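# Stack the 96-well plate from nest N1 onto N2

## Task

Lift the 96-well plate out of plate nest N1 and set it onto the plate already sitting in plate nest N2 so that it is seated all the way down, with its A1 well directly above the lower plate's A1 well. The lower plate has to remain level in N2, the stack has to stay in place with no help from the robot, and the gripper must release the plate and pull away at the end.

## Robot and tools

SETUP. Two arms, left_arm and right_arm, each with seven joints and a two-finger parallel gripper. Either arm may do the job; the idle one can be parked out of the way, but the arms must never strike or shove each other. Seen from the robots' side of the table, N1 is the left nest. Well A1 sits at the plate corner that is cut off. The fingers open to at most 84 mm between pads, so a plate is gripped across its narrow width, on the body above the base flange. Never drive a pad down over a flange: it can jam there and opening may not release it.

FRAMES. Result poses use one world frame: origin on the table top midway between the arms, +x out over the table, +z up, left_arm on the +y side. Positions are in metres, orientation is a quaternion w,x,y,z, velocities in m/s and rad/s. Printed positions can be slightly wrong, more so at long reach. In the gripper's own frame the fingers point along +z and close along y. end_effector_position is the point between the closed pads, about 2 cm short of the fingertips; closing pushes the tips about 10 mm further along +z.

THE 14-NUMBER ROW. Both motion tools take rows of 14 numbers, each in [-1, 1], always for both arms: left_arm dx, dy, dz, rx, ry, rz, opening, then right_arm in the same order. dx to rz are an offset, not a pose: expressed in that gripper's own axes and counted from its pose in the most recent result that reports it (before any such result, or in a second call within one reply, from where the gripper is when the action begins). Scale: 1.0 equals 0.6 m or 180 degrees. rx, ry, rz form a single rotation vector. Opening is absolute: +1 is fully open (0.084 m), -1 is shut. Sending all-zero offsets does not hold still; it pulls the gripper back to the reference pose. To keep an arm in place, send the offset that returns it to where it should be, and the opening it should keep.

execute_actions: argument actions, a list holding zero or one item, plus optional pictures (boolean). An empty list just returns the current state. An item with rows (1 to 15 rows) and steps (up to 15, default 15) runs that many control steps of 1/30 s each, one row per step, the final row repeating; every row is measured from the same reference, not from the row before. An item with only steps (up to 300) is a pause counted from the previous result. A rejected call sends nothing.

move: target is one 14-number row as above; speed is the path's top speed in m/s, 0.002 to 0.5 (default 0.25), with turning capped at twice that in rad/s. Each gripper follows a straight path, all paths finishing together, lasting 0.5 to 10 s and cut off at 10 s. Paths ignore obstacles and the other arm; grippers lag, wander and can overshoot speed near full reach. The opening is applied when the move starts. The result adds a move: line with the outcome (done, off_target, moving, held, fault) and which limits acted: limits=paced means the sent pose was clipped; limits=held means a safety check blocked some steps, after which the arm may jump ahead fast. Each gripper's remaining distance to its target is also given.

wait: seconds from 0 to 10; nothing new is commanded.

zoom_image: camera (cam_head_left, cam_head_right, cam_left_wrist, cam_right_wrist) and region [x0, y0, x1, y1] in pixels, top-left origin, no larger than 504 by 504. All cameras give 896x504 images; calibration (K, distortion, T_world_to_cam) is supplied and may be off by a couple of degrees and millimetres.

finished_scene: scene, the number of the current scene. It cannot be undone and reports whether the goal was met; the result must hold after release.

CONTROL DETAILS. Each step the commanded pose is clipped to within 70 mm and 16 degrees of the measured pose, and position wins over orientation if both cannot be met. After an action ends, an arm continues only to its last clipped pose, so far goals need several actions; check the reported pose. A Hand target line shows what each arm is currently driving toward. The simulation keeps running while a reply is being written. Elbows stop just before straight.

GRIPPING. grip_measured is the actual finger opening on the command scale. To hold something, command an opening well below grip_measured; the bigger the gap, the harder the squeeze (around 24 N per pad at most). Fast closing can hit harder. Echoing grip_measured gives only a light hold on parts up to about 6 cm wide.

RESULT LINES. pose unreachable: the clearance check altered or blocked that arm's command; HELD marks steps where that happened. TORQUE FAULT: a joint hit its load limit, so that arm backs off slightly, freezes for 10 s and drops the rest of the call. MOTOR HOT appears from 65 °C; at 80 °C an OVER-TEMPERATURE FAULT brakes the arm until it cools. Holding loads heats motors. Joint torque readings are noisy and offset.

AVOID. Pressing against something rigid builds force while the hand falls short of its target; only moving that hand away relieves it. Approach slowly near contact and do not aim far past a surface. Do not drop, slam or tilt plates, do not knock anything off the table (that ends the scene), and expect occasional brief tugs on a held part or nudges to loose items. Quick, smooth, low-effort motion is preferred.

Each tool is called by a JSON object that holds its "op" and its "data", one argument or row to a line.

## Session

{"op": "execute_actions", "data": {
  "actions": []
}}

Scene clock: 0.00 s of 8400.00 s.
left_arm: end_effector_position=(+0.3609, +0.4010, +0.2476) grip_measured=+1.00 end_effector_quat_wxyz=(-0.001, +1.000, +0.012, -0.004) end_effector_velocity=(-0.001, +0.000, -0.001) end_effector_angular_velocity=(-0.000, +0.002, -0.000) | right_arm: end_effector_position=(+0.3383, -0.4834, +0.2075) grip_measured=+1.00 end_effector_quat_wxyz=(+0.634, +0.615, +0.278, +0.378) end_effector_velocity=(-0.000, +0.001, -0.001) end_effector_angular_velocity=(+0.001, +0.002, +0.001)
Joint positions: left_arm=[ 0.002 -0.246  0.001  0.918  0.003  1.172 -0.003  0.084] | right_arm=[-0.997 -0.15   0.488  0.169 -2.878  1.351  1.673  0.084]
Joint velocities: left_arm=[ 0.     0.     0.001 -0.001 -0.     0.001  0.001  0.   ] | right_arm=[ 0.001  0.     0.    -0.001 -0.    -0.     0.     0.   ]
Joint torques (N m, as the arm reports them, + toward a larger angle): no reading
Hand target (left_arm): +0.361, +0.401, +0.248; -0.001, +1.000, +0.012, -0.004
Hand target (right_arm): +0.338, -0.483, +0.208; +0.634, +0.615, +0.278, +0.378

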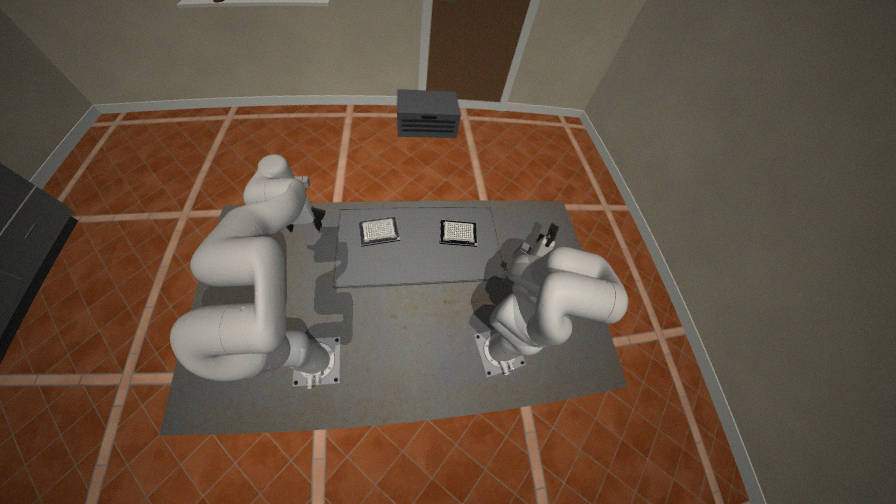

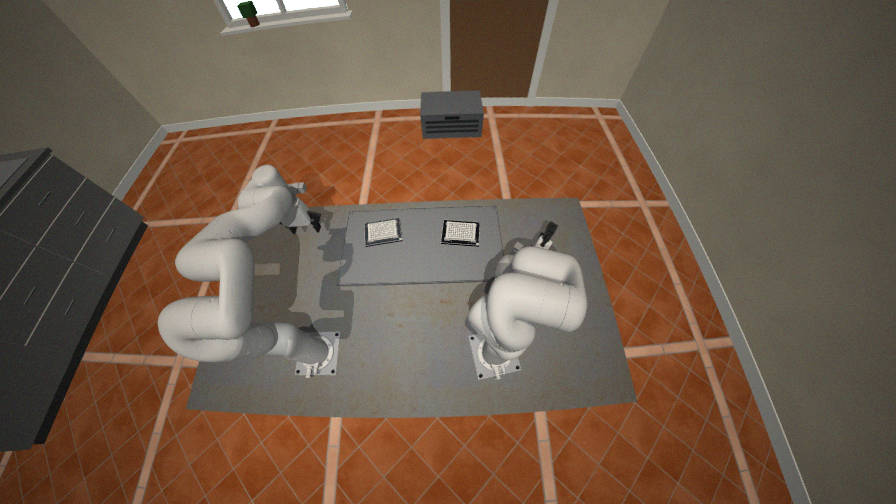

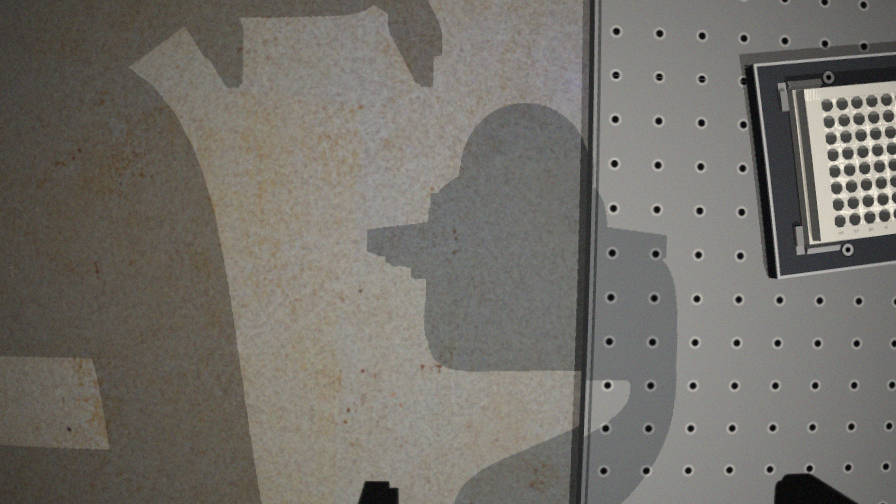

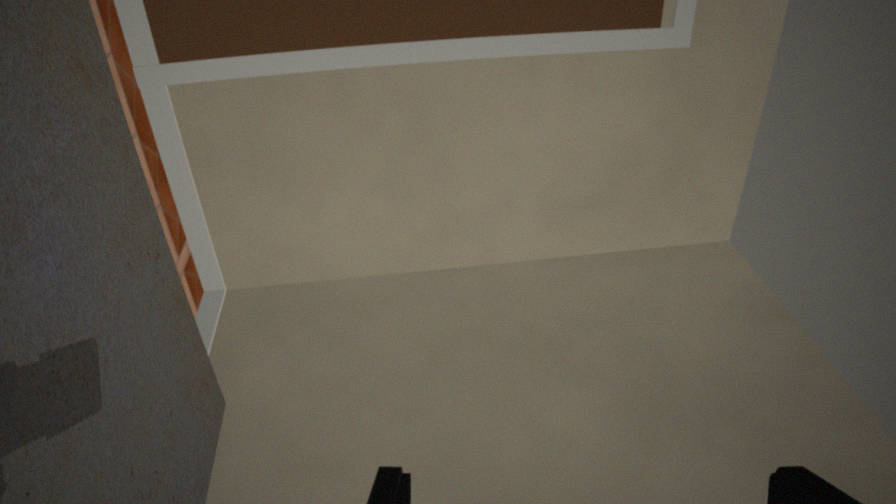

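{"op": "zoom_image", "data": {
  "camera": "cam_head_right",
  "region": [340, 200, 510, 290]
}}

{"op": "zoom_image", "data": {
  "camera": "cam_left_wrist",
  "region": [700, 30, 896, 300]
}}

Region (340, 200, 510, 290) of cam_head_right's 896x504 image, scaled by 2.965, with more detail than that image has; it fills the top 267 rows of this view, and the rest is white.

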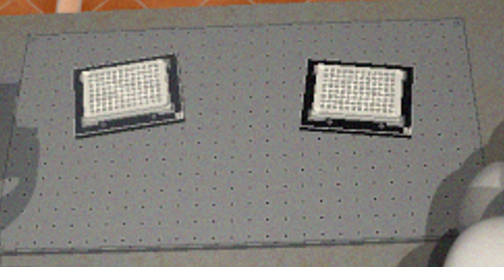

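Region (700, 30, 896, 300) of cam_left_wrist's 896x504 image, scaled by 1.867, with more detail than that image has; it fills the left 366 columns of this view, and the rest is white.

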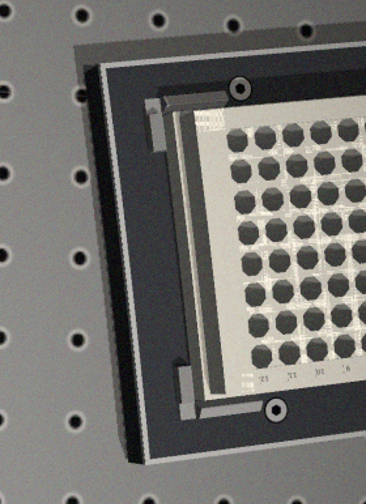

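{"op": "move", "data": {
  "target": [-0.2,-0.25,0,0,0,0,1,0.33,0.253,-0.245,0,-0.17,0,1],
  "speed": 0.3
}}

Scene clock: 23.60 s of 8400.00 s.
left_arm: end_effector_position=(+0.2374, +0.5483, +0.2484) grip_measured=+1.00 end_effector_quat_wxyz=(-0.001, +1.000, +0.012, -0.005) end_effector_velocity=(-0.000, -0.000, -0.000) end_effector_angular_velocity=(-0.000, +0.001, -0.001) | right_arm: end_effector_position=(+0.3078, -0.2420, +0.3658) grip_measured=+1.00 end_effector_quat_wxyz=(+0.684, +0.694, +0.102, +0.203) end_effector_velocity=(+0.001, +0.001, +0.001) end_effector_angular_velocity=(-0.006, -0.004, -0.013)
Joint positions: left_arm=[ 0.192 -0.561  0.253  0.682  0.146  1.239  0.354  0.084] | right_arm=[-0.515 -0.511  1.071  0.658 -1.1    1.498  0.724  0.084]
Joint velocities: left_arm=[-0.001  0.     0.    -0.     0.     0.     0.001  0.   ] | right_arm=[-0.021  0.015  0.023  0.015 -0.001  0.022  0.006  0.   ]
Joint torques (N m, as the arm reports them, + toward a larger angle): left_arm=[ 0.91 -6.07 -2.04 13.55 -0.31 -2.66 -0.16] | right_arm=[-0.2  -2.12 -6.17 17.47 -1.63  1.52 -0.42]
Hand target (left_arm): +0.237, +0.548, +0.248; -0.001, +1.000, +0.012, -0.005
Hand target (right_arm): +0.308, -0.242, +0.366; +0.684, +0.693, +0.102, +0.203
Off the commanded pose (left_arm): 0.001 m, 0 deg.
Off the commanded pose (right_arm): 0.002 m, 0 deg.
After step 90, 18.50 s passed at rest.
move: done; limits=paced
camera_calibration (this result's frames):
cam_left_wrist: T_world_to_cam=[[0.0271313, -0.999631, 0.000930546, 0.572115], [-0.999167, -0.0270903, 0.030504, 0.31151], [-0.0304676, -0.00175739, -0.999534, 0.385732], [0, 0, 0, 1]] pos_world=[0.307481, 0.58102, 0.375518]
cam_right_wrist: T_world_to_cam=[[-0.12643, -0.0623906, 0.990012, -0.297704], [-0.903981, -0.403696, -0.140885, 0.297327], [0.408453, -0.912763, -0.00536045, -0.212713], [0, 0, 0, 1]] pos_world=[0.318022, -0.0927009, 0.335479]

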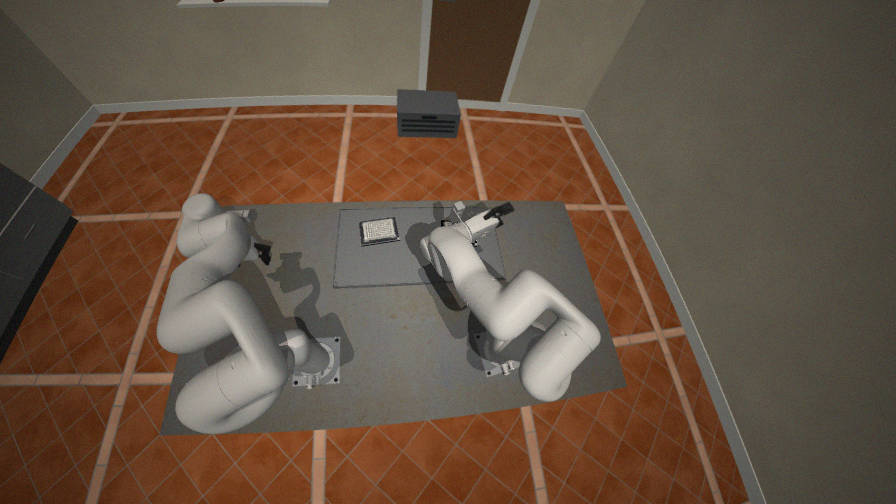

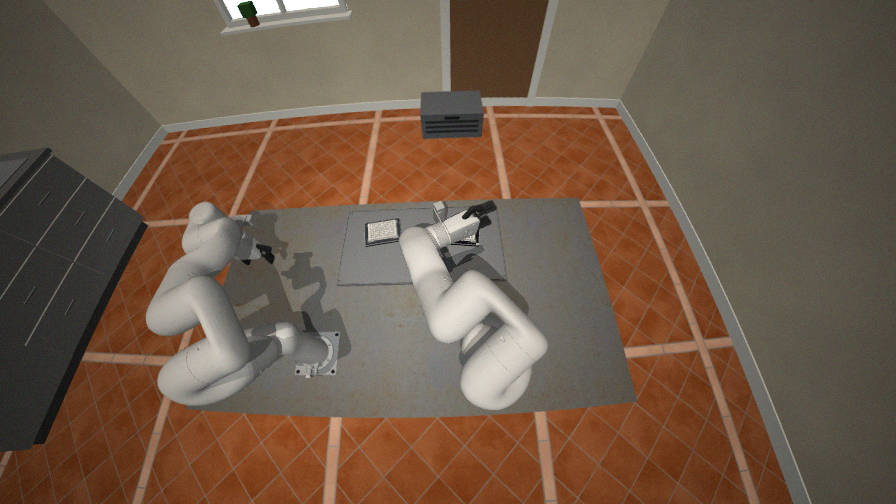

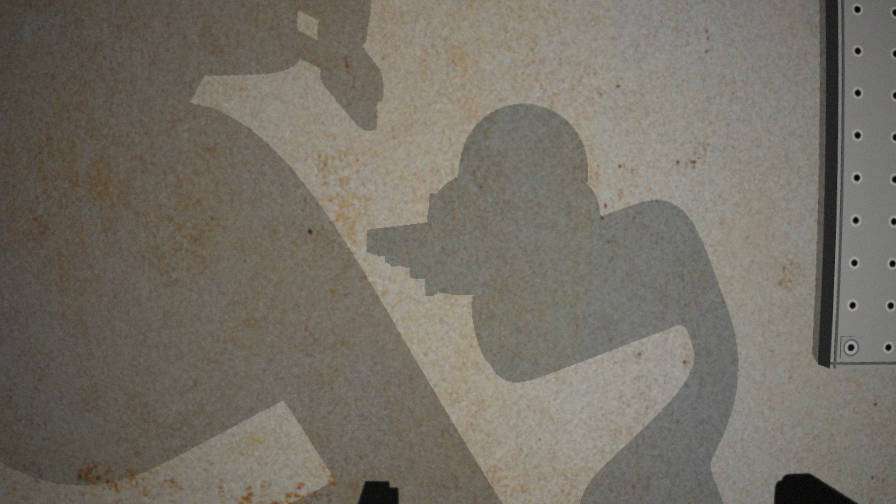

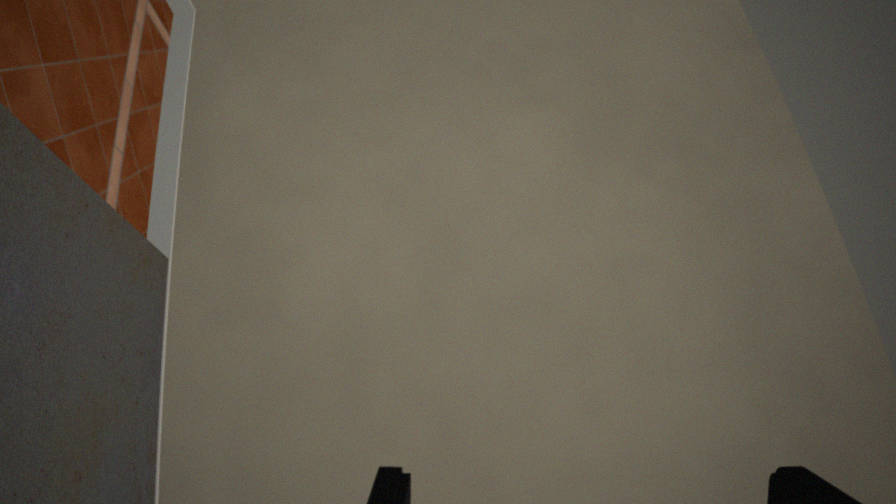

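{"op": "move", "data": {
  "target": [0,0,0,0,0,0,1,0.219,-0.279,0.078,0.469,0.255,-0.313,1],
  "speed": 0.4
}}

Scene clock: 30.87 s of 8400.00 s.
left_arm: end_effector_position=(+0.2374, +0.5483, +0.2484) grip_measured=+1.00 end_effector_quat_wxyz=(-0.001, +1.000, +0.012, -0.005) end_effector_velocity=(+0.000, -0.000, +0.000) end_effector_angular_velocity=(+0.001, -0.000, -0.001) | right_arm: end_effector_position=(+0.4685, -0.2227, +0.2201) grip_measured=+1.00 end_effector_quat_wxyz=(+0.003, +0.708, +0.707, +0.001) end_effector_velocity=(+0.002, -0.001, -0.000) end_effector_angular_velocity=(+0.002, +0.012, +0.000)
Joint positions: left_arm=[ 0.192 -0.561  0.253  0.682  0.146  1.239  0.354  0.084] | right_arm=[-0.207  0.169  0.153  1.297 -0.032  1.124 -1.455  0.084]
Joint velocities: left_arm=[-0.    -0.    -0.001  0.     0.    -0.     0.     0.   ] | right_arm=[-0.002  0.015 -0.001  0.021  0.002  0.018 -0.005  0.   ]
Joint torques (N m, as the arm reports them, + toward a larger angle): left_arm=[ 0.76 -6.23 -2.17 13.4  -0.34 -2.58 -0.14] | right_arm=[ -0.6  -23.27   1.16  21.19  -0.13  -1.35  -0.34]
Hand target (left_arm): +0.237, +0.548, +0.248; -0.001, +1.000, +0.012, -0.005
Hand target (right_arm): +0.469, -0.223, +0.220; +0.002, +0.708, +0.707, +0.001
Off the commanded pose (left_arm): 0.000 m, 0 deg.
Off the commanded pose (right_arm): 0.001 m, 0 deg.
After step 90, 1.07 s passed at rest.
move: done
camera_calibration (this result's frames):
cam_left_wrist: T_world_to_cam=[[0.027131, -0.999631, 0.000930374, 0.572115], [-0.999167, -0.02709, 0.0305044, 0.31151], [-0.0304679, -0.00175721, -0.999534, 0.385732], [0, 0, 0, 1]] pos_world=[0.307481, 0.58102, 0.375517]
cam_right_wrist: T_world_to_cam=[[0.999902, -0.00057145, -0.0139568, -0.424889], [-0.000292397, -0.9998, 0.0199879, -0.161767], [-0.0139654, -0.0199818, -0.999703, 0.354093], [0, 0, 0, 1]] pos_world=[0.429745, -0.154902, 0.351291]

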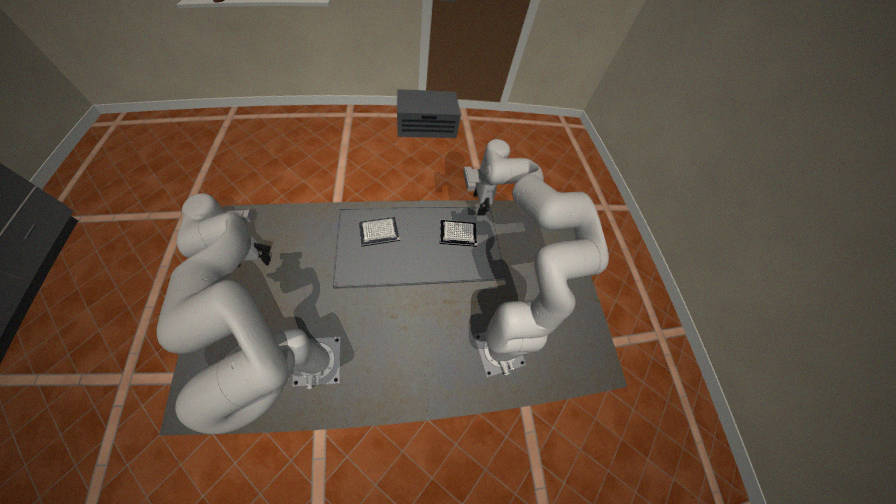

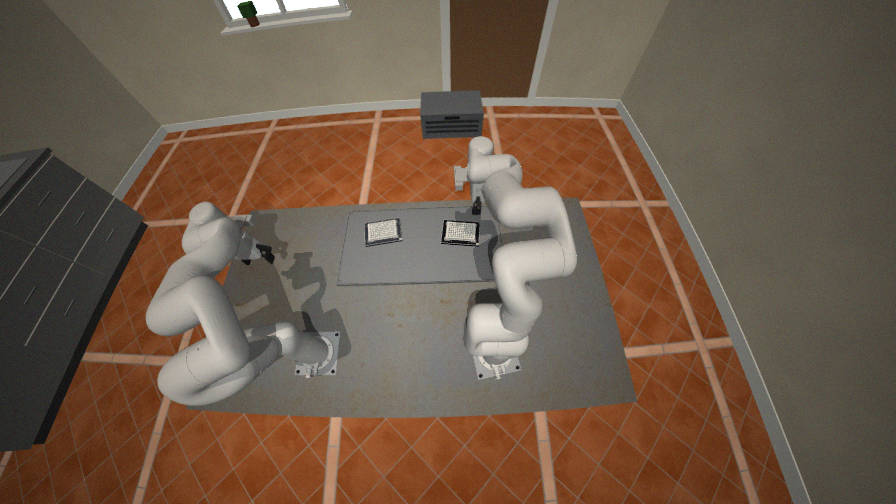

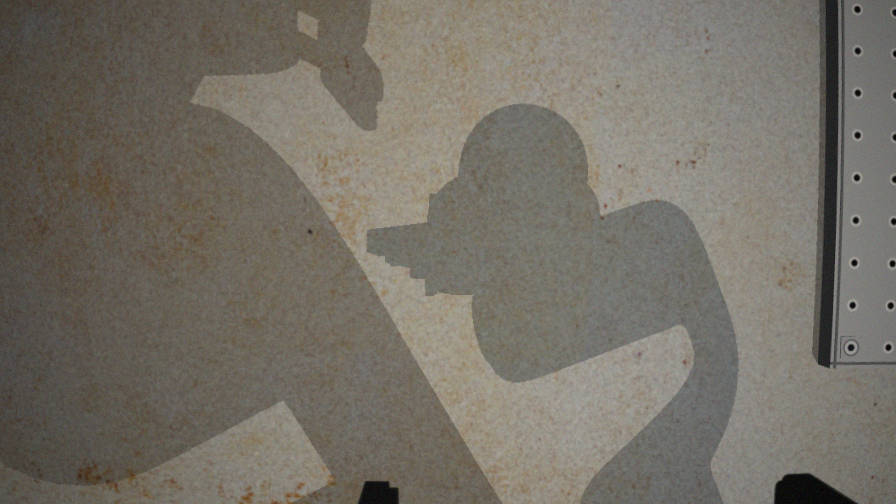

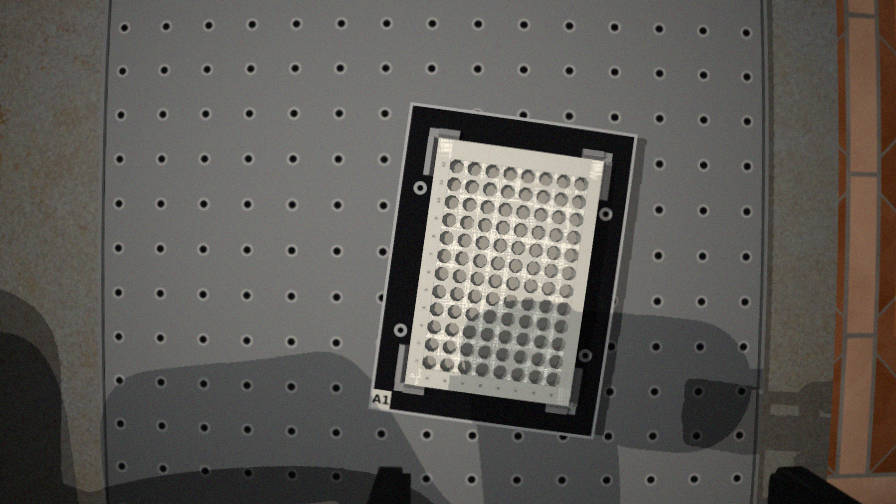

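{"op": "move", "data": {
  "target": [0,0,0,0,0,0,1,0.57,0.01,0.09,0,0,-0.04,1],
  "speed": 0.3
}}

Scene clock: 35.97 s of 8400.00 s.
left_arm: end_effector_position=(+0.2374, +0.5483, +0.2484) grip_measured=+1.00 end_effector_quat_wxyz=(-0.001, +1.000, +0.012, -0.005) end_effector_velocity=(+0.000, -0.000, +0.000) end_effector_angular_velocity=(+0.001, +0.000, -0.001) | right_arm: end_effector_position=(+0.4745, +0.1189, +0.1647) grip_measured=+1.00 end_effector_quat_wxyz=(+0.003, +0.662, +0.749, +0.002) end_effector_velocity=(+0.001, +0.001, -0.001) end_effector_angular_velocity=(-0.005, +0.008, -0.000)
Joint positions: left_arm=[ 0.192 -0.561  0.253  0.682  0.146  1.239  0.354  0.084] | right_arm=[ 0.267  0.719  0.338  1.924 -0.238  1.239 -0.935  0.084]
Joint velocities: left_arm=[-0.    -0.    -0.002 -0.     0.    -0.    -0.001 -0.   ] | right_arm=[ 0.007  0.018 -0.002  0.032 -0.001  0.022 -0.001  0.   ]
Joint torques (N m, as the arm reports them, + toward a larger angle): left_arm=[ 0.94 -6.28 -2.11 13.46 -0.28 -2.63 -0.21] | right_arm=[ -0.52 -33.04   4.02  20.75   0.16  -1.59  -0.46]
Hand target (left_arm): +0.237, +0.548, +0.248; -0.001, +1.000, +0.012, -0.005
Hand target (right_arm): +0.474, +0.119, +0.165; +0.002, +0.662, +0.749, +0.001
Off the commanded pose (left_arm): 0.000 m, 0 deg.
Off the commanded pose (right_arm): 0.001 m, 0 deg.
After step 90, 0.13 s passed at rest.
move: done
camera_calibration (this result's frames):
cam_left_wrist: T_world_to_cam=[[0.027131, -0.999631, 0.000930387, 0.572115], [-0.999167, -0.02709, 0.0305043, 0.31151], [-0.0304678, -0.00175723, -0.999534, 0.385732], [0, 0, 0, 1]] pos_world=[0.307481, 0.58102, 0.375517]
cam_right_wrist: T_world_to_cam=[[0.992168, 0.124059, -0.0145272, -0.442524], [0.124327, -0.992055, 0.019226, 0.120958], [-0.0120266, -0.0208815, -0.99971, 0.304748], [0, 0, 0, 1]] pos_world=[0.427686, 0.18126, 0.295906]

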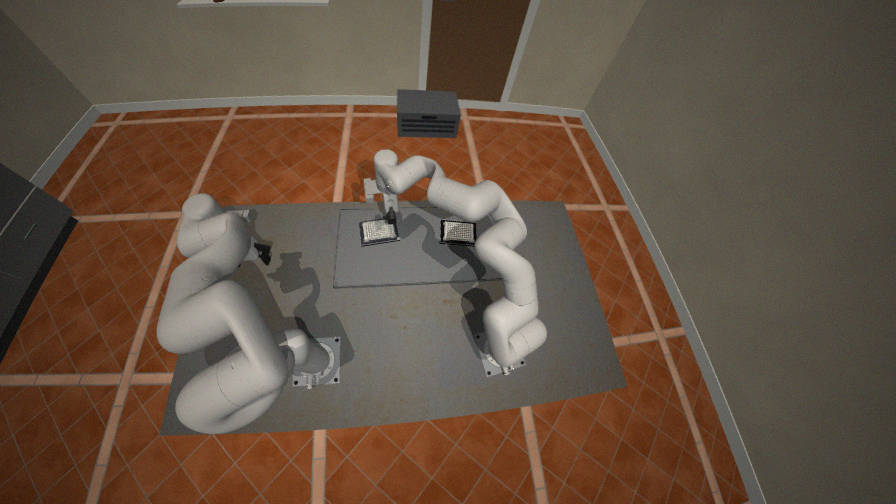

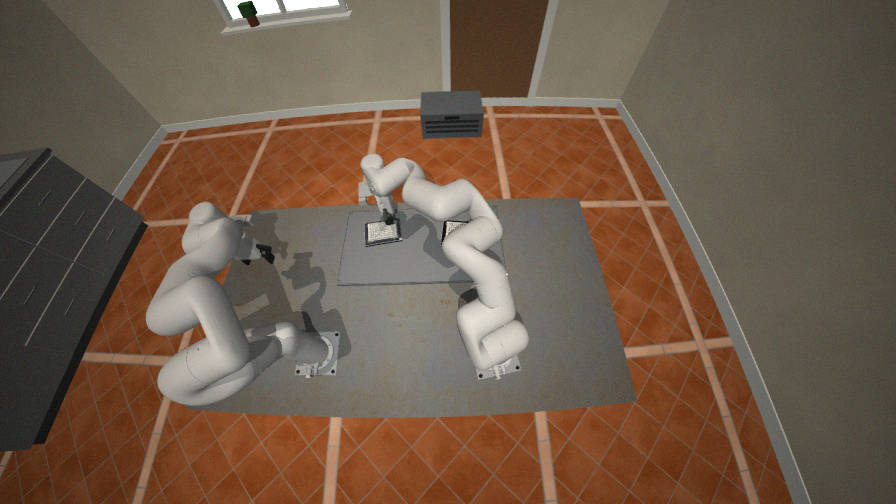

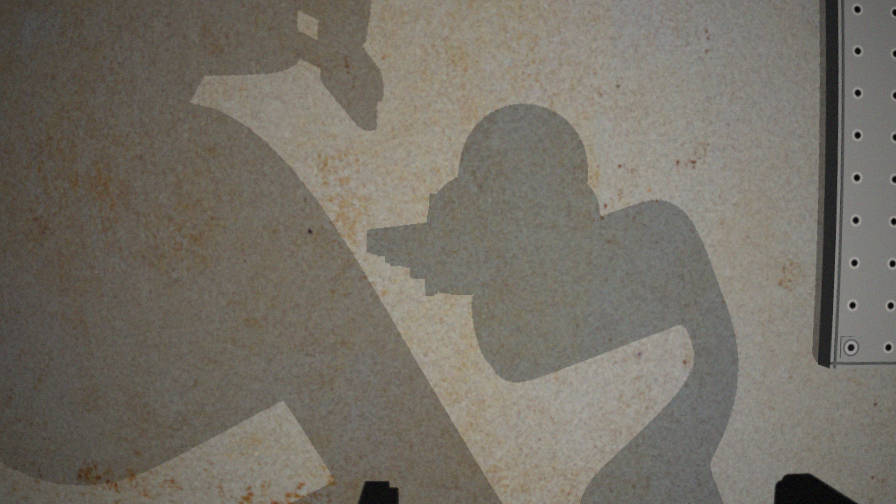

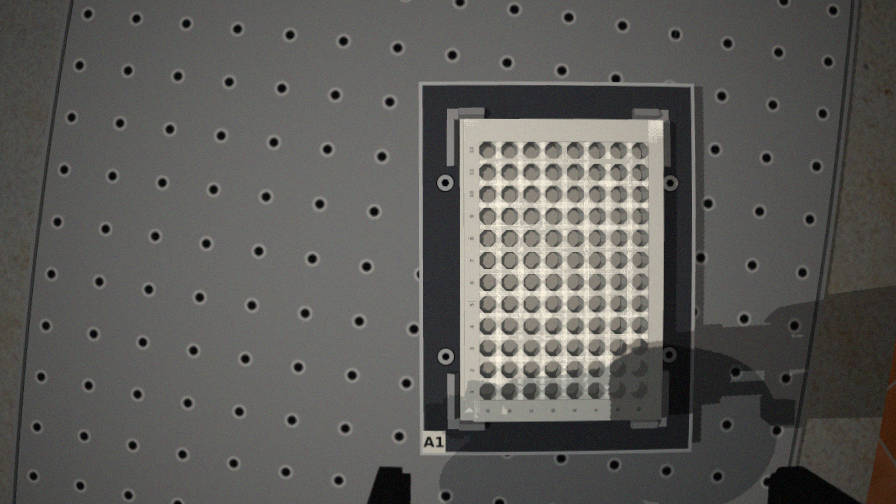

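{"op": "move", "data": {
  "target": [0,0,0,0,0,0,1,0.075,0.018,0.17,0,0,0,1],
  "speed": 0.12
}}

Scene clock: 43.77 s of 8400.00 s.
left_arm: end_effector_position=(+0.2374, +0.5483, +0.2484) grip_measured=+1.00 end_effector_quat_wxyz=(-0.001, +1.000, +0.012, -0.005) end_effector_velocity=(+0.000, +0.000, +0.000) end_effector_angular_velocity=(+0.000, -0.001, -0.001) | right_arm: end_effector_position=(+0.4803, +0.1643, +0.0630) grip_measured=+1.00 end_effector_quat_wxyz=(+0.003, +0.662, +0.749, +0.002) end_effector_velocity=(-0.000, +0.000, -0.004) end_effector_angular_velocity=(-0.003, +0.004, -0.000)
Joint positions: left_arm=[ 0.192 -0.561  0.253  0.682  0.146  1.239  0.354  0.084] | right_arm=[ 0.354  0.964  0.311  2.055 -0.288  1.126 -0.876  0.084]
Joint velocities: left_arm=[ 0.    -0.     0.     0.     0.    -0.     0.001 -0.   ] | right_arm=[ 0.003  0.012 -0.     0.012 -0.001  0.005  0.    -0.   ]
Joint torques (N m, as the arm reports them, + toward a larger angle): left_arm=[ 0.8  -6.18 -2.18 13.28 -0.41 -2.64 -0.17] | right_arm=[ -0.57 -36.16   4.39  20.65   0.03  -1.43  -0.46]
Hand target (left_arm): +0.237, +0.548, +0.248; -0.001, +1.000, +0.012, -0.005
Hand target (right_arm): +0.480, +0.164, +0.062; +0.003, +0.662, +0.749, +0.002
Off the commanded pose (left_arm): 0.000 m, 0 deg.
Off the commanded pose (right_arm): 0.001 m, 0 deg.
After step 90, 3.30 s passed at rest.
move: done
camera_calibration (this result's frames):
cam_left_wrist: T_world_to_cam=[[0.027131, -0.999631, 0.000930591, 0.572115], [-0.999167, -0.02709, 0.0305046, 0.31151], [-0.0304681, -0.00175743, -0.999534, 0.385732], [0, 0, 0, 1]] pos_world=[0.307481, 0.58102, 0.375517]
cam_right_wrist: T_world_to_cam=[[0.992219, 0.123724, -0.0138949, -0.455359], [0.123977, -0.992101, 0.0191154, 0.167478], [-0.0114201, -0.0206893, -0.999721, 0.203781], [0, 0, 0, 1]] pos_world=[0.43338, 0.22671, 0.194195]

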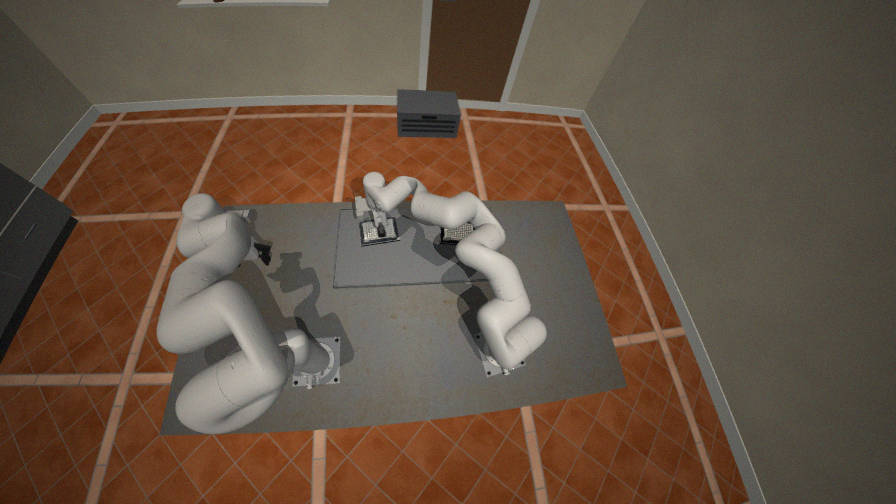

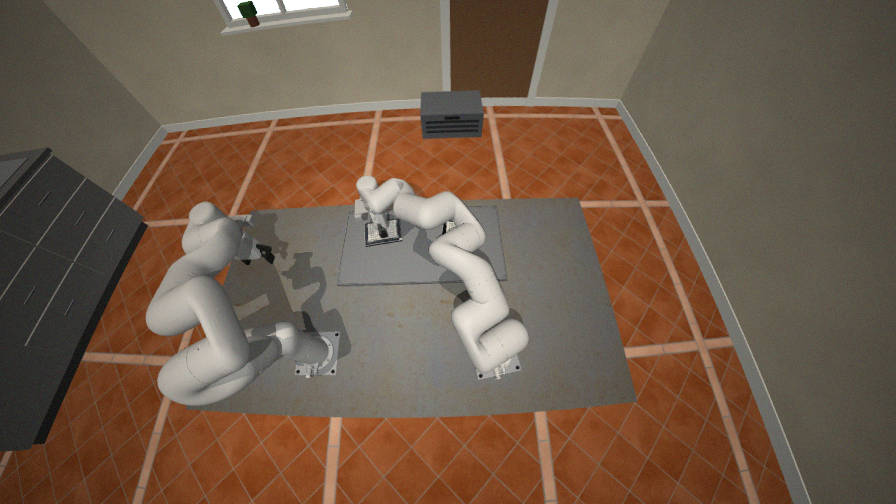

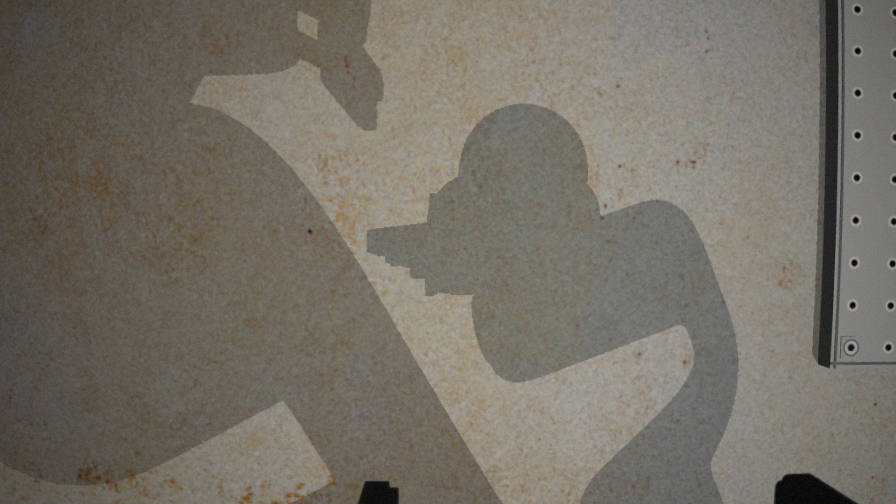

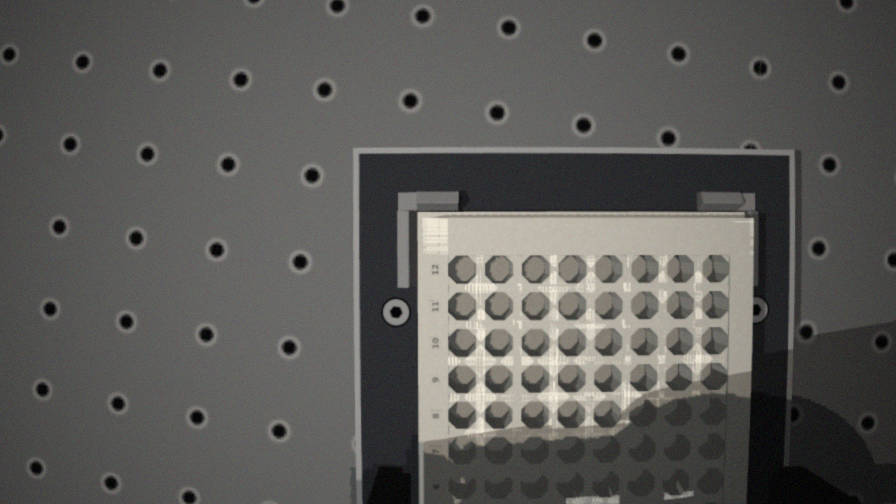

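{"op": "move", "data": {
  "target": [0,0,0,0,0,0,1,0,0.0025,0.016,0,0,0,1],
  "speed": 0.02
}}

{"op": "zoom_image", "data": {
  "camera": "cam_right_wrist",
  "region": [340, 380, 840, 504]
}}

Scene clock: 47.10 s of 8400.00 s.
left_arm: end_effector_position=(+0.2374, +0.5483, +0.2484) grip_measured=+1.00 end_effector_quat_wxyz=(-0.001, +1.000, +0.012, -0.005) end_effector_velocity=(-0.001, +0.000, -0.000) end_effector_angular_velocity=(-0.002, +0.001, +0.002) | right_arm: end_effector_position=(+0.4818, +0.1645, +0.0536) grip_measured=+1.00 end_effector_quat_wxyz=(+0.003, +0.662, +0.749, +0.002) end_effector_velocity=(+0.000, +0.001, -0.001) end_effector_angular_velocity=(+0.003, +0.000, -0.000)
Joint positions: left_arm=[ 0.192 -0.561  0.253  0.682  0.146  1.239  0.354  0.084] | right_arm=[ 0.355  0.982  0.308  2.06  -0.29   1.113 -0.877  0.084]
Joint velocities: left_arm=[-0.     0.     0.002 -0.001  0.     0.001 -0.    -0.   ] | right_arm=[ 0.001  0.003 -0.     0.004  0.002 -0.002 -0.     0.   ]
Joint torques (N m, as the arm reports them, + toward a larger angle): left_arm=[ 0.67 -6.06 -2.17 13.51 -0.34 -2.6  -0.18] | right_arm=[ -0.16 -35.99   4.48  20.62  -0.13  -1.42  -0.47]
Hand target (left_arm): +0.237, +0.548, +0.248; -0.001, +1.000, +0.012, -0.005
Hand target (right_arm): +0.482, +0.164, +0.053; +0.003, +0.662, +0.749, +0.002
Off the commanded pose (left_arm): 0.000 m, 0 deg.
Off the commanded pose (right_arm): 0.000 m, 0 deg.
move: done
camera_calibration (this result's frames):
cam_left_wrist: T_world_to_cam=[[0.0271312, -0.999631, 0.000930573, 0.572115], [-0.999167, -0.0270902, 0.0305044, 0.31151], [-0.030468, -0.00175742, -0.999534, 0.385732], [0, 0, 0, 1]] pos_world=[0.307481, 0.581021, 0.375517]
cam_right_wrist: T_world_to_cam=[[0.992221, 0.123715, -0.0138614, -0.457004], [0.123967, -0.992102, 0.0191162, 0.16763], [-0.011387, -0.0206859, -0.999721, 0.194451], [0, 0, 0, 1]] pos_world=[0.434882, 0.226867, 0.184858]

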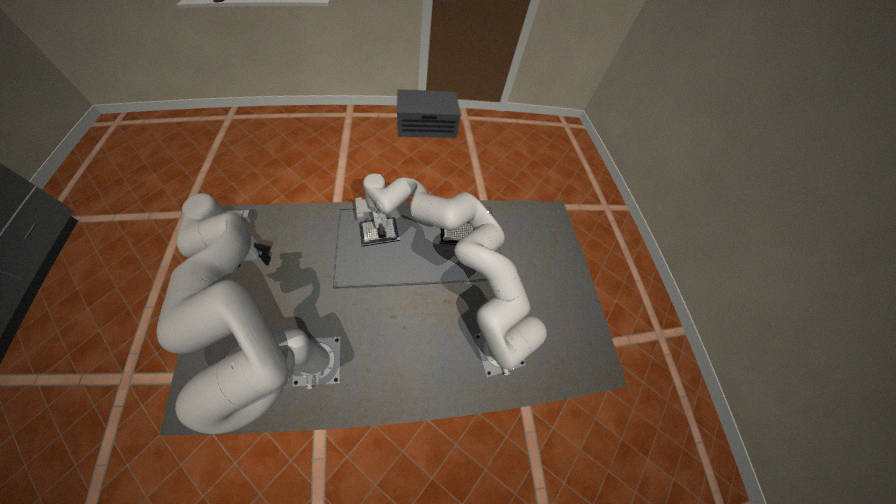

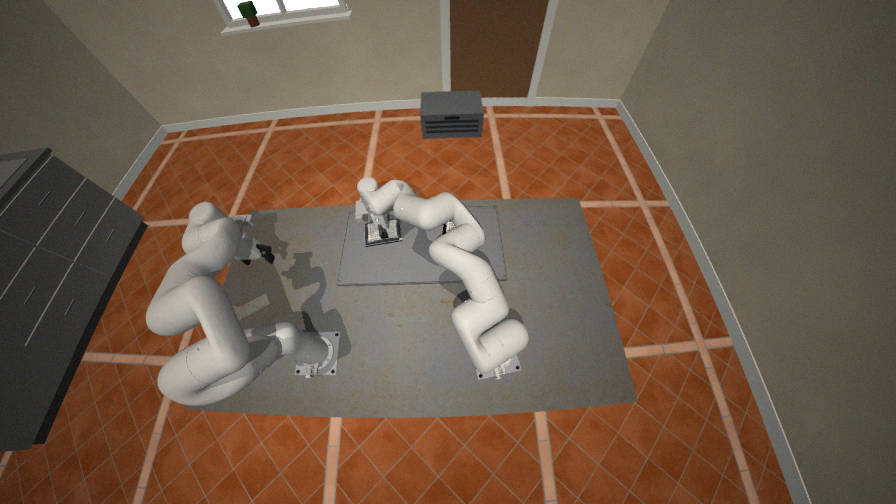

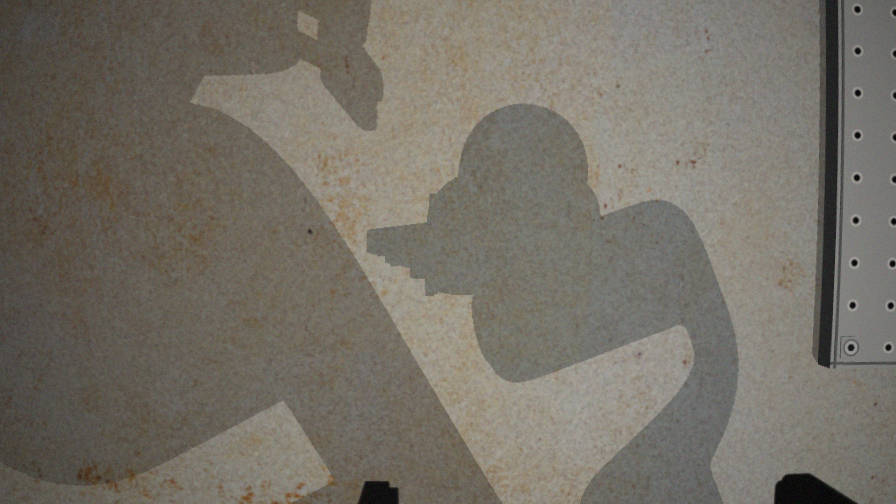

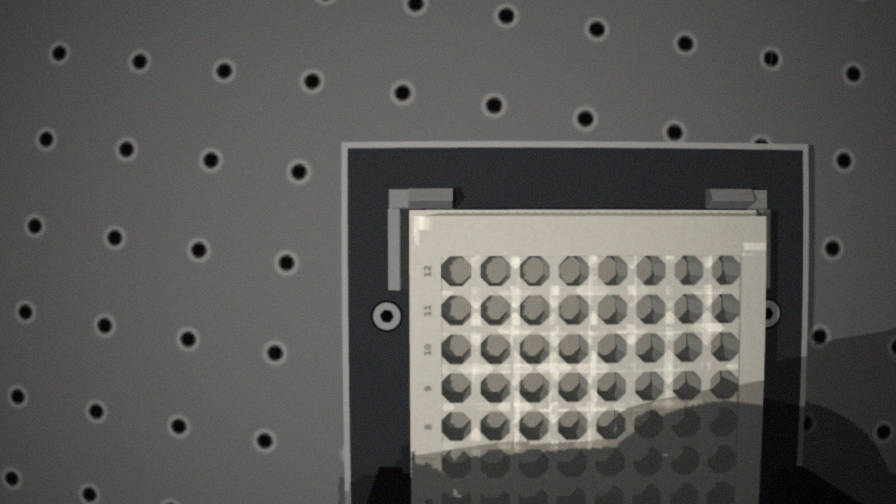

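Region (340, 380, 840, 504) of cam_right_wrist's 896x504 image, scaled by 1.008, with more detail than that image has; it fills the top 125 rows of this view, and the rest is white.

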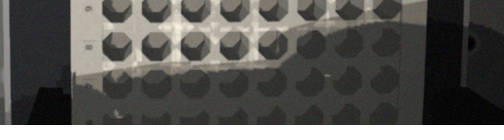

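{"op": "move", "data": {
  "target": [0,0,0,0,0,0,1,0,0,0.017,0,0,0,1],
  "speed": 0.01
}}

Scene clock: 50.10 s of 8400.00 s.
left_arm: end_effector_position=(+0.2374, +0.5483, +0.2484) grip_measured=+1.00 end_effector_quat_wxyz=(-0.001, +1.000, +0.012, -0.005) end_effector_velocity=(-0.001, -0.000, -0.001) end_effector_angular_velocity=(-0.001, +0.003, +0.000) | right_arm: end_effector_position=(+0.4818, +0.1644, +0.0437) grip_measured=+1.00 end_effector_quat_wxyz=(+0.003, +0.662, +0.749, +0.002) end_effector_velocity=(+0.000, +0.001, -0.002) end_effector_angular_velocity=(+0.000, -0.003, +0.001)
Joint positions: left_arm=[ 0.192 -0.561  0.253  0.682  0.146  1.239  0.354  0.084] | right_arm=[ 0.356  0.996  0.305  2.056 -0.293  1.095 -0.875  0.084]
Joint velocities: left_arm=[ 0.     0.     0.    -0.001 -0.     0.001  0.     0.   ] | right_arm=[ 0.001  0.004 -0.001 -0.    -0.002 -0.006  0.001  0.   ]
Joint torques (N m, as the arm reports them, + toward a larger angle): left_arm=[ 0.73 -6.02 -2.07 13.43 -0.22 -2.59 -0.16] | right_arm=[ -0.31 -36.12   4.24  20.62   0.06  -1.48  -0.34]
Hand target (left_arm): +0.237, +0.548, +0.248; -0.001, +1.000, +0.012, -0.005
Hand target (right_arm): +0.482, +0.164, +0.043; +0.003, +0.662, +0.749, +0.002
Off the commanded pose (left_arm): 0.000 m, 0 deg.
Off the commanded pose (right_arm): 0.000 m, 0 deg.
move: done
camera_calibration (this result's frames):
cam_left_wrist: T_world_to_cam=[[0.0271313, -0.999631, 0.000930577, 0.572115], [-0.999167, -0.0270903, 0.0305041, 0.31151], [-0.0304677, -0.00175742, -0.999534, 0.385732], [0, 0, 0, 1]] pos_world=[0.307481, 0.581021, 0.375517]
cam_right_wrist: T_world_to_cam=[[0.992221, 0.123701, -0.0139748, -0.457162], [0.123957, -0.992101, 0.0192209, 0.167757], [-0.0114868, -0.0208037, -0.999718, 0.184579], [0, 0, 0, 1]] pos_world=[0.434931, 0.226824, 0.174914]

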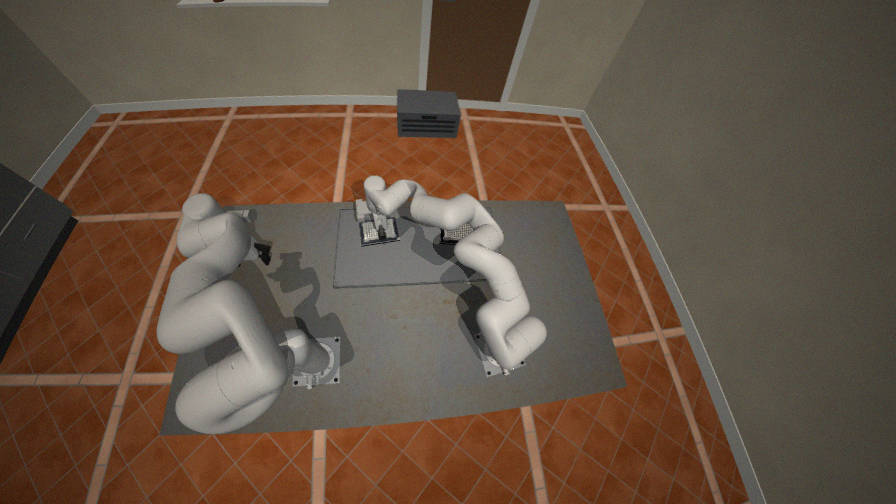

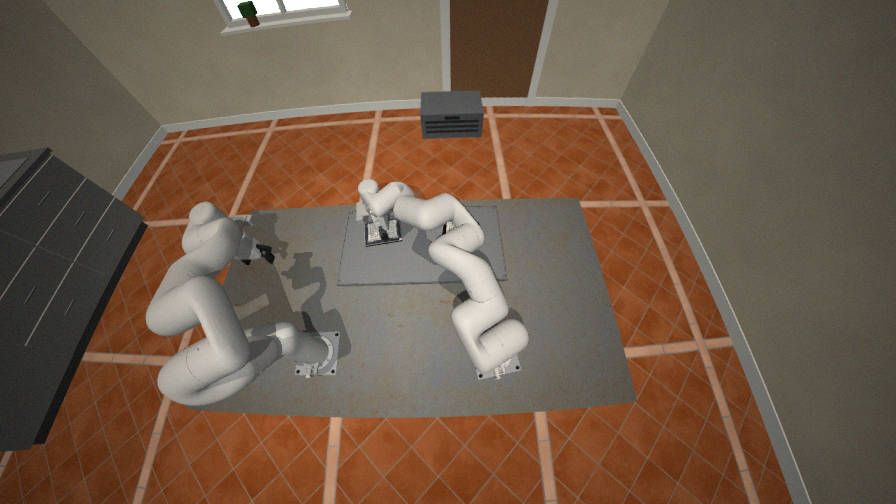

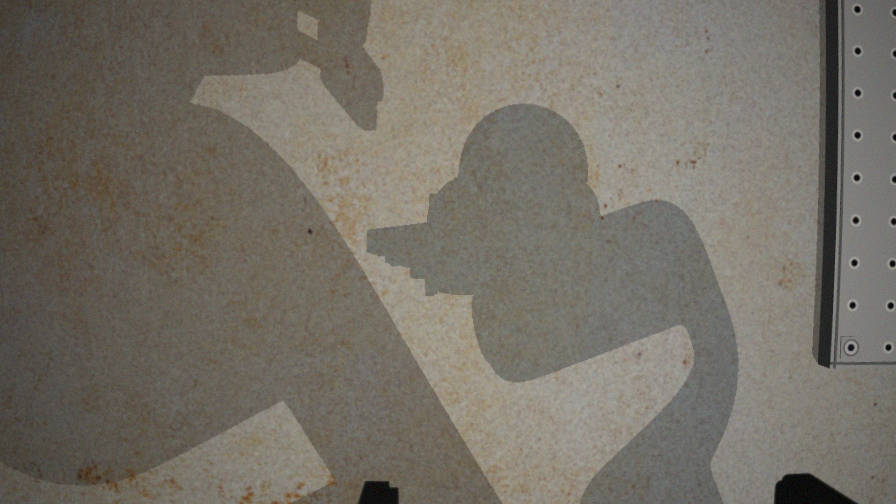

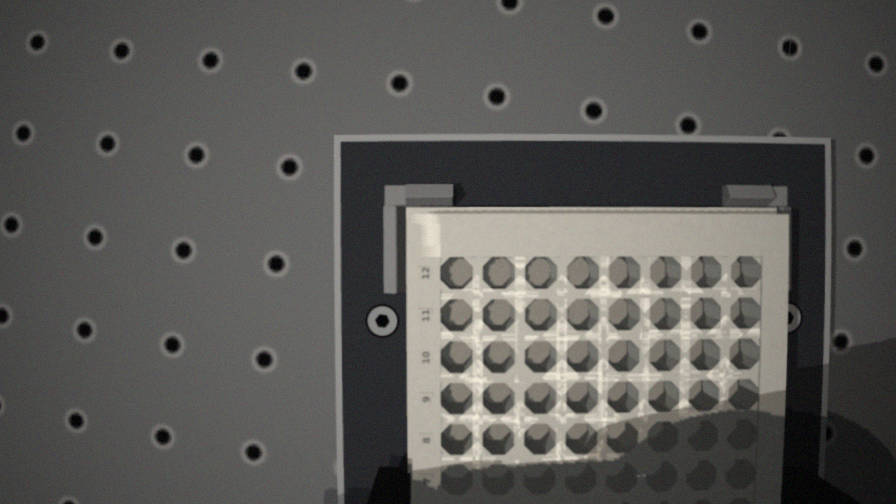

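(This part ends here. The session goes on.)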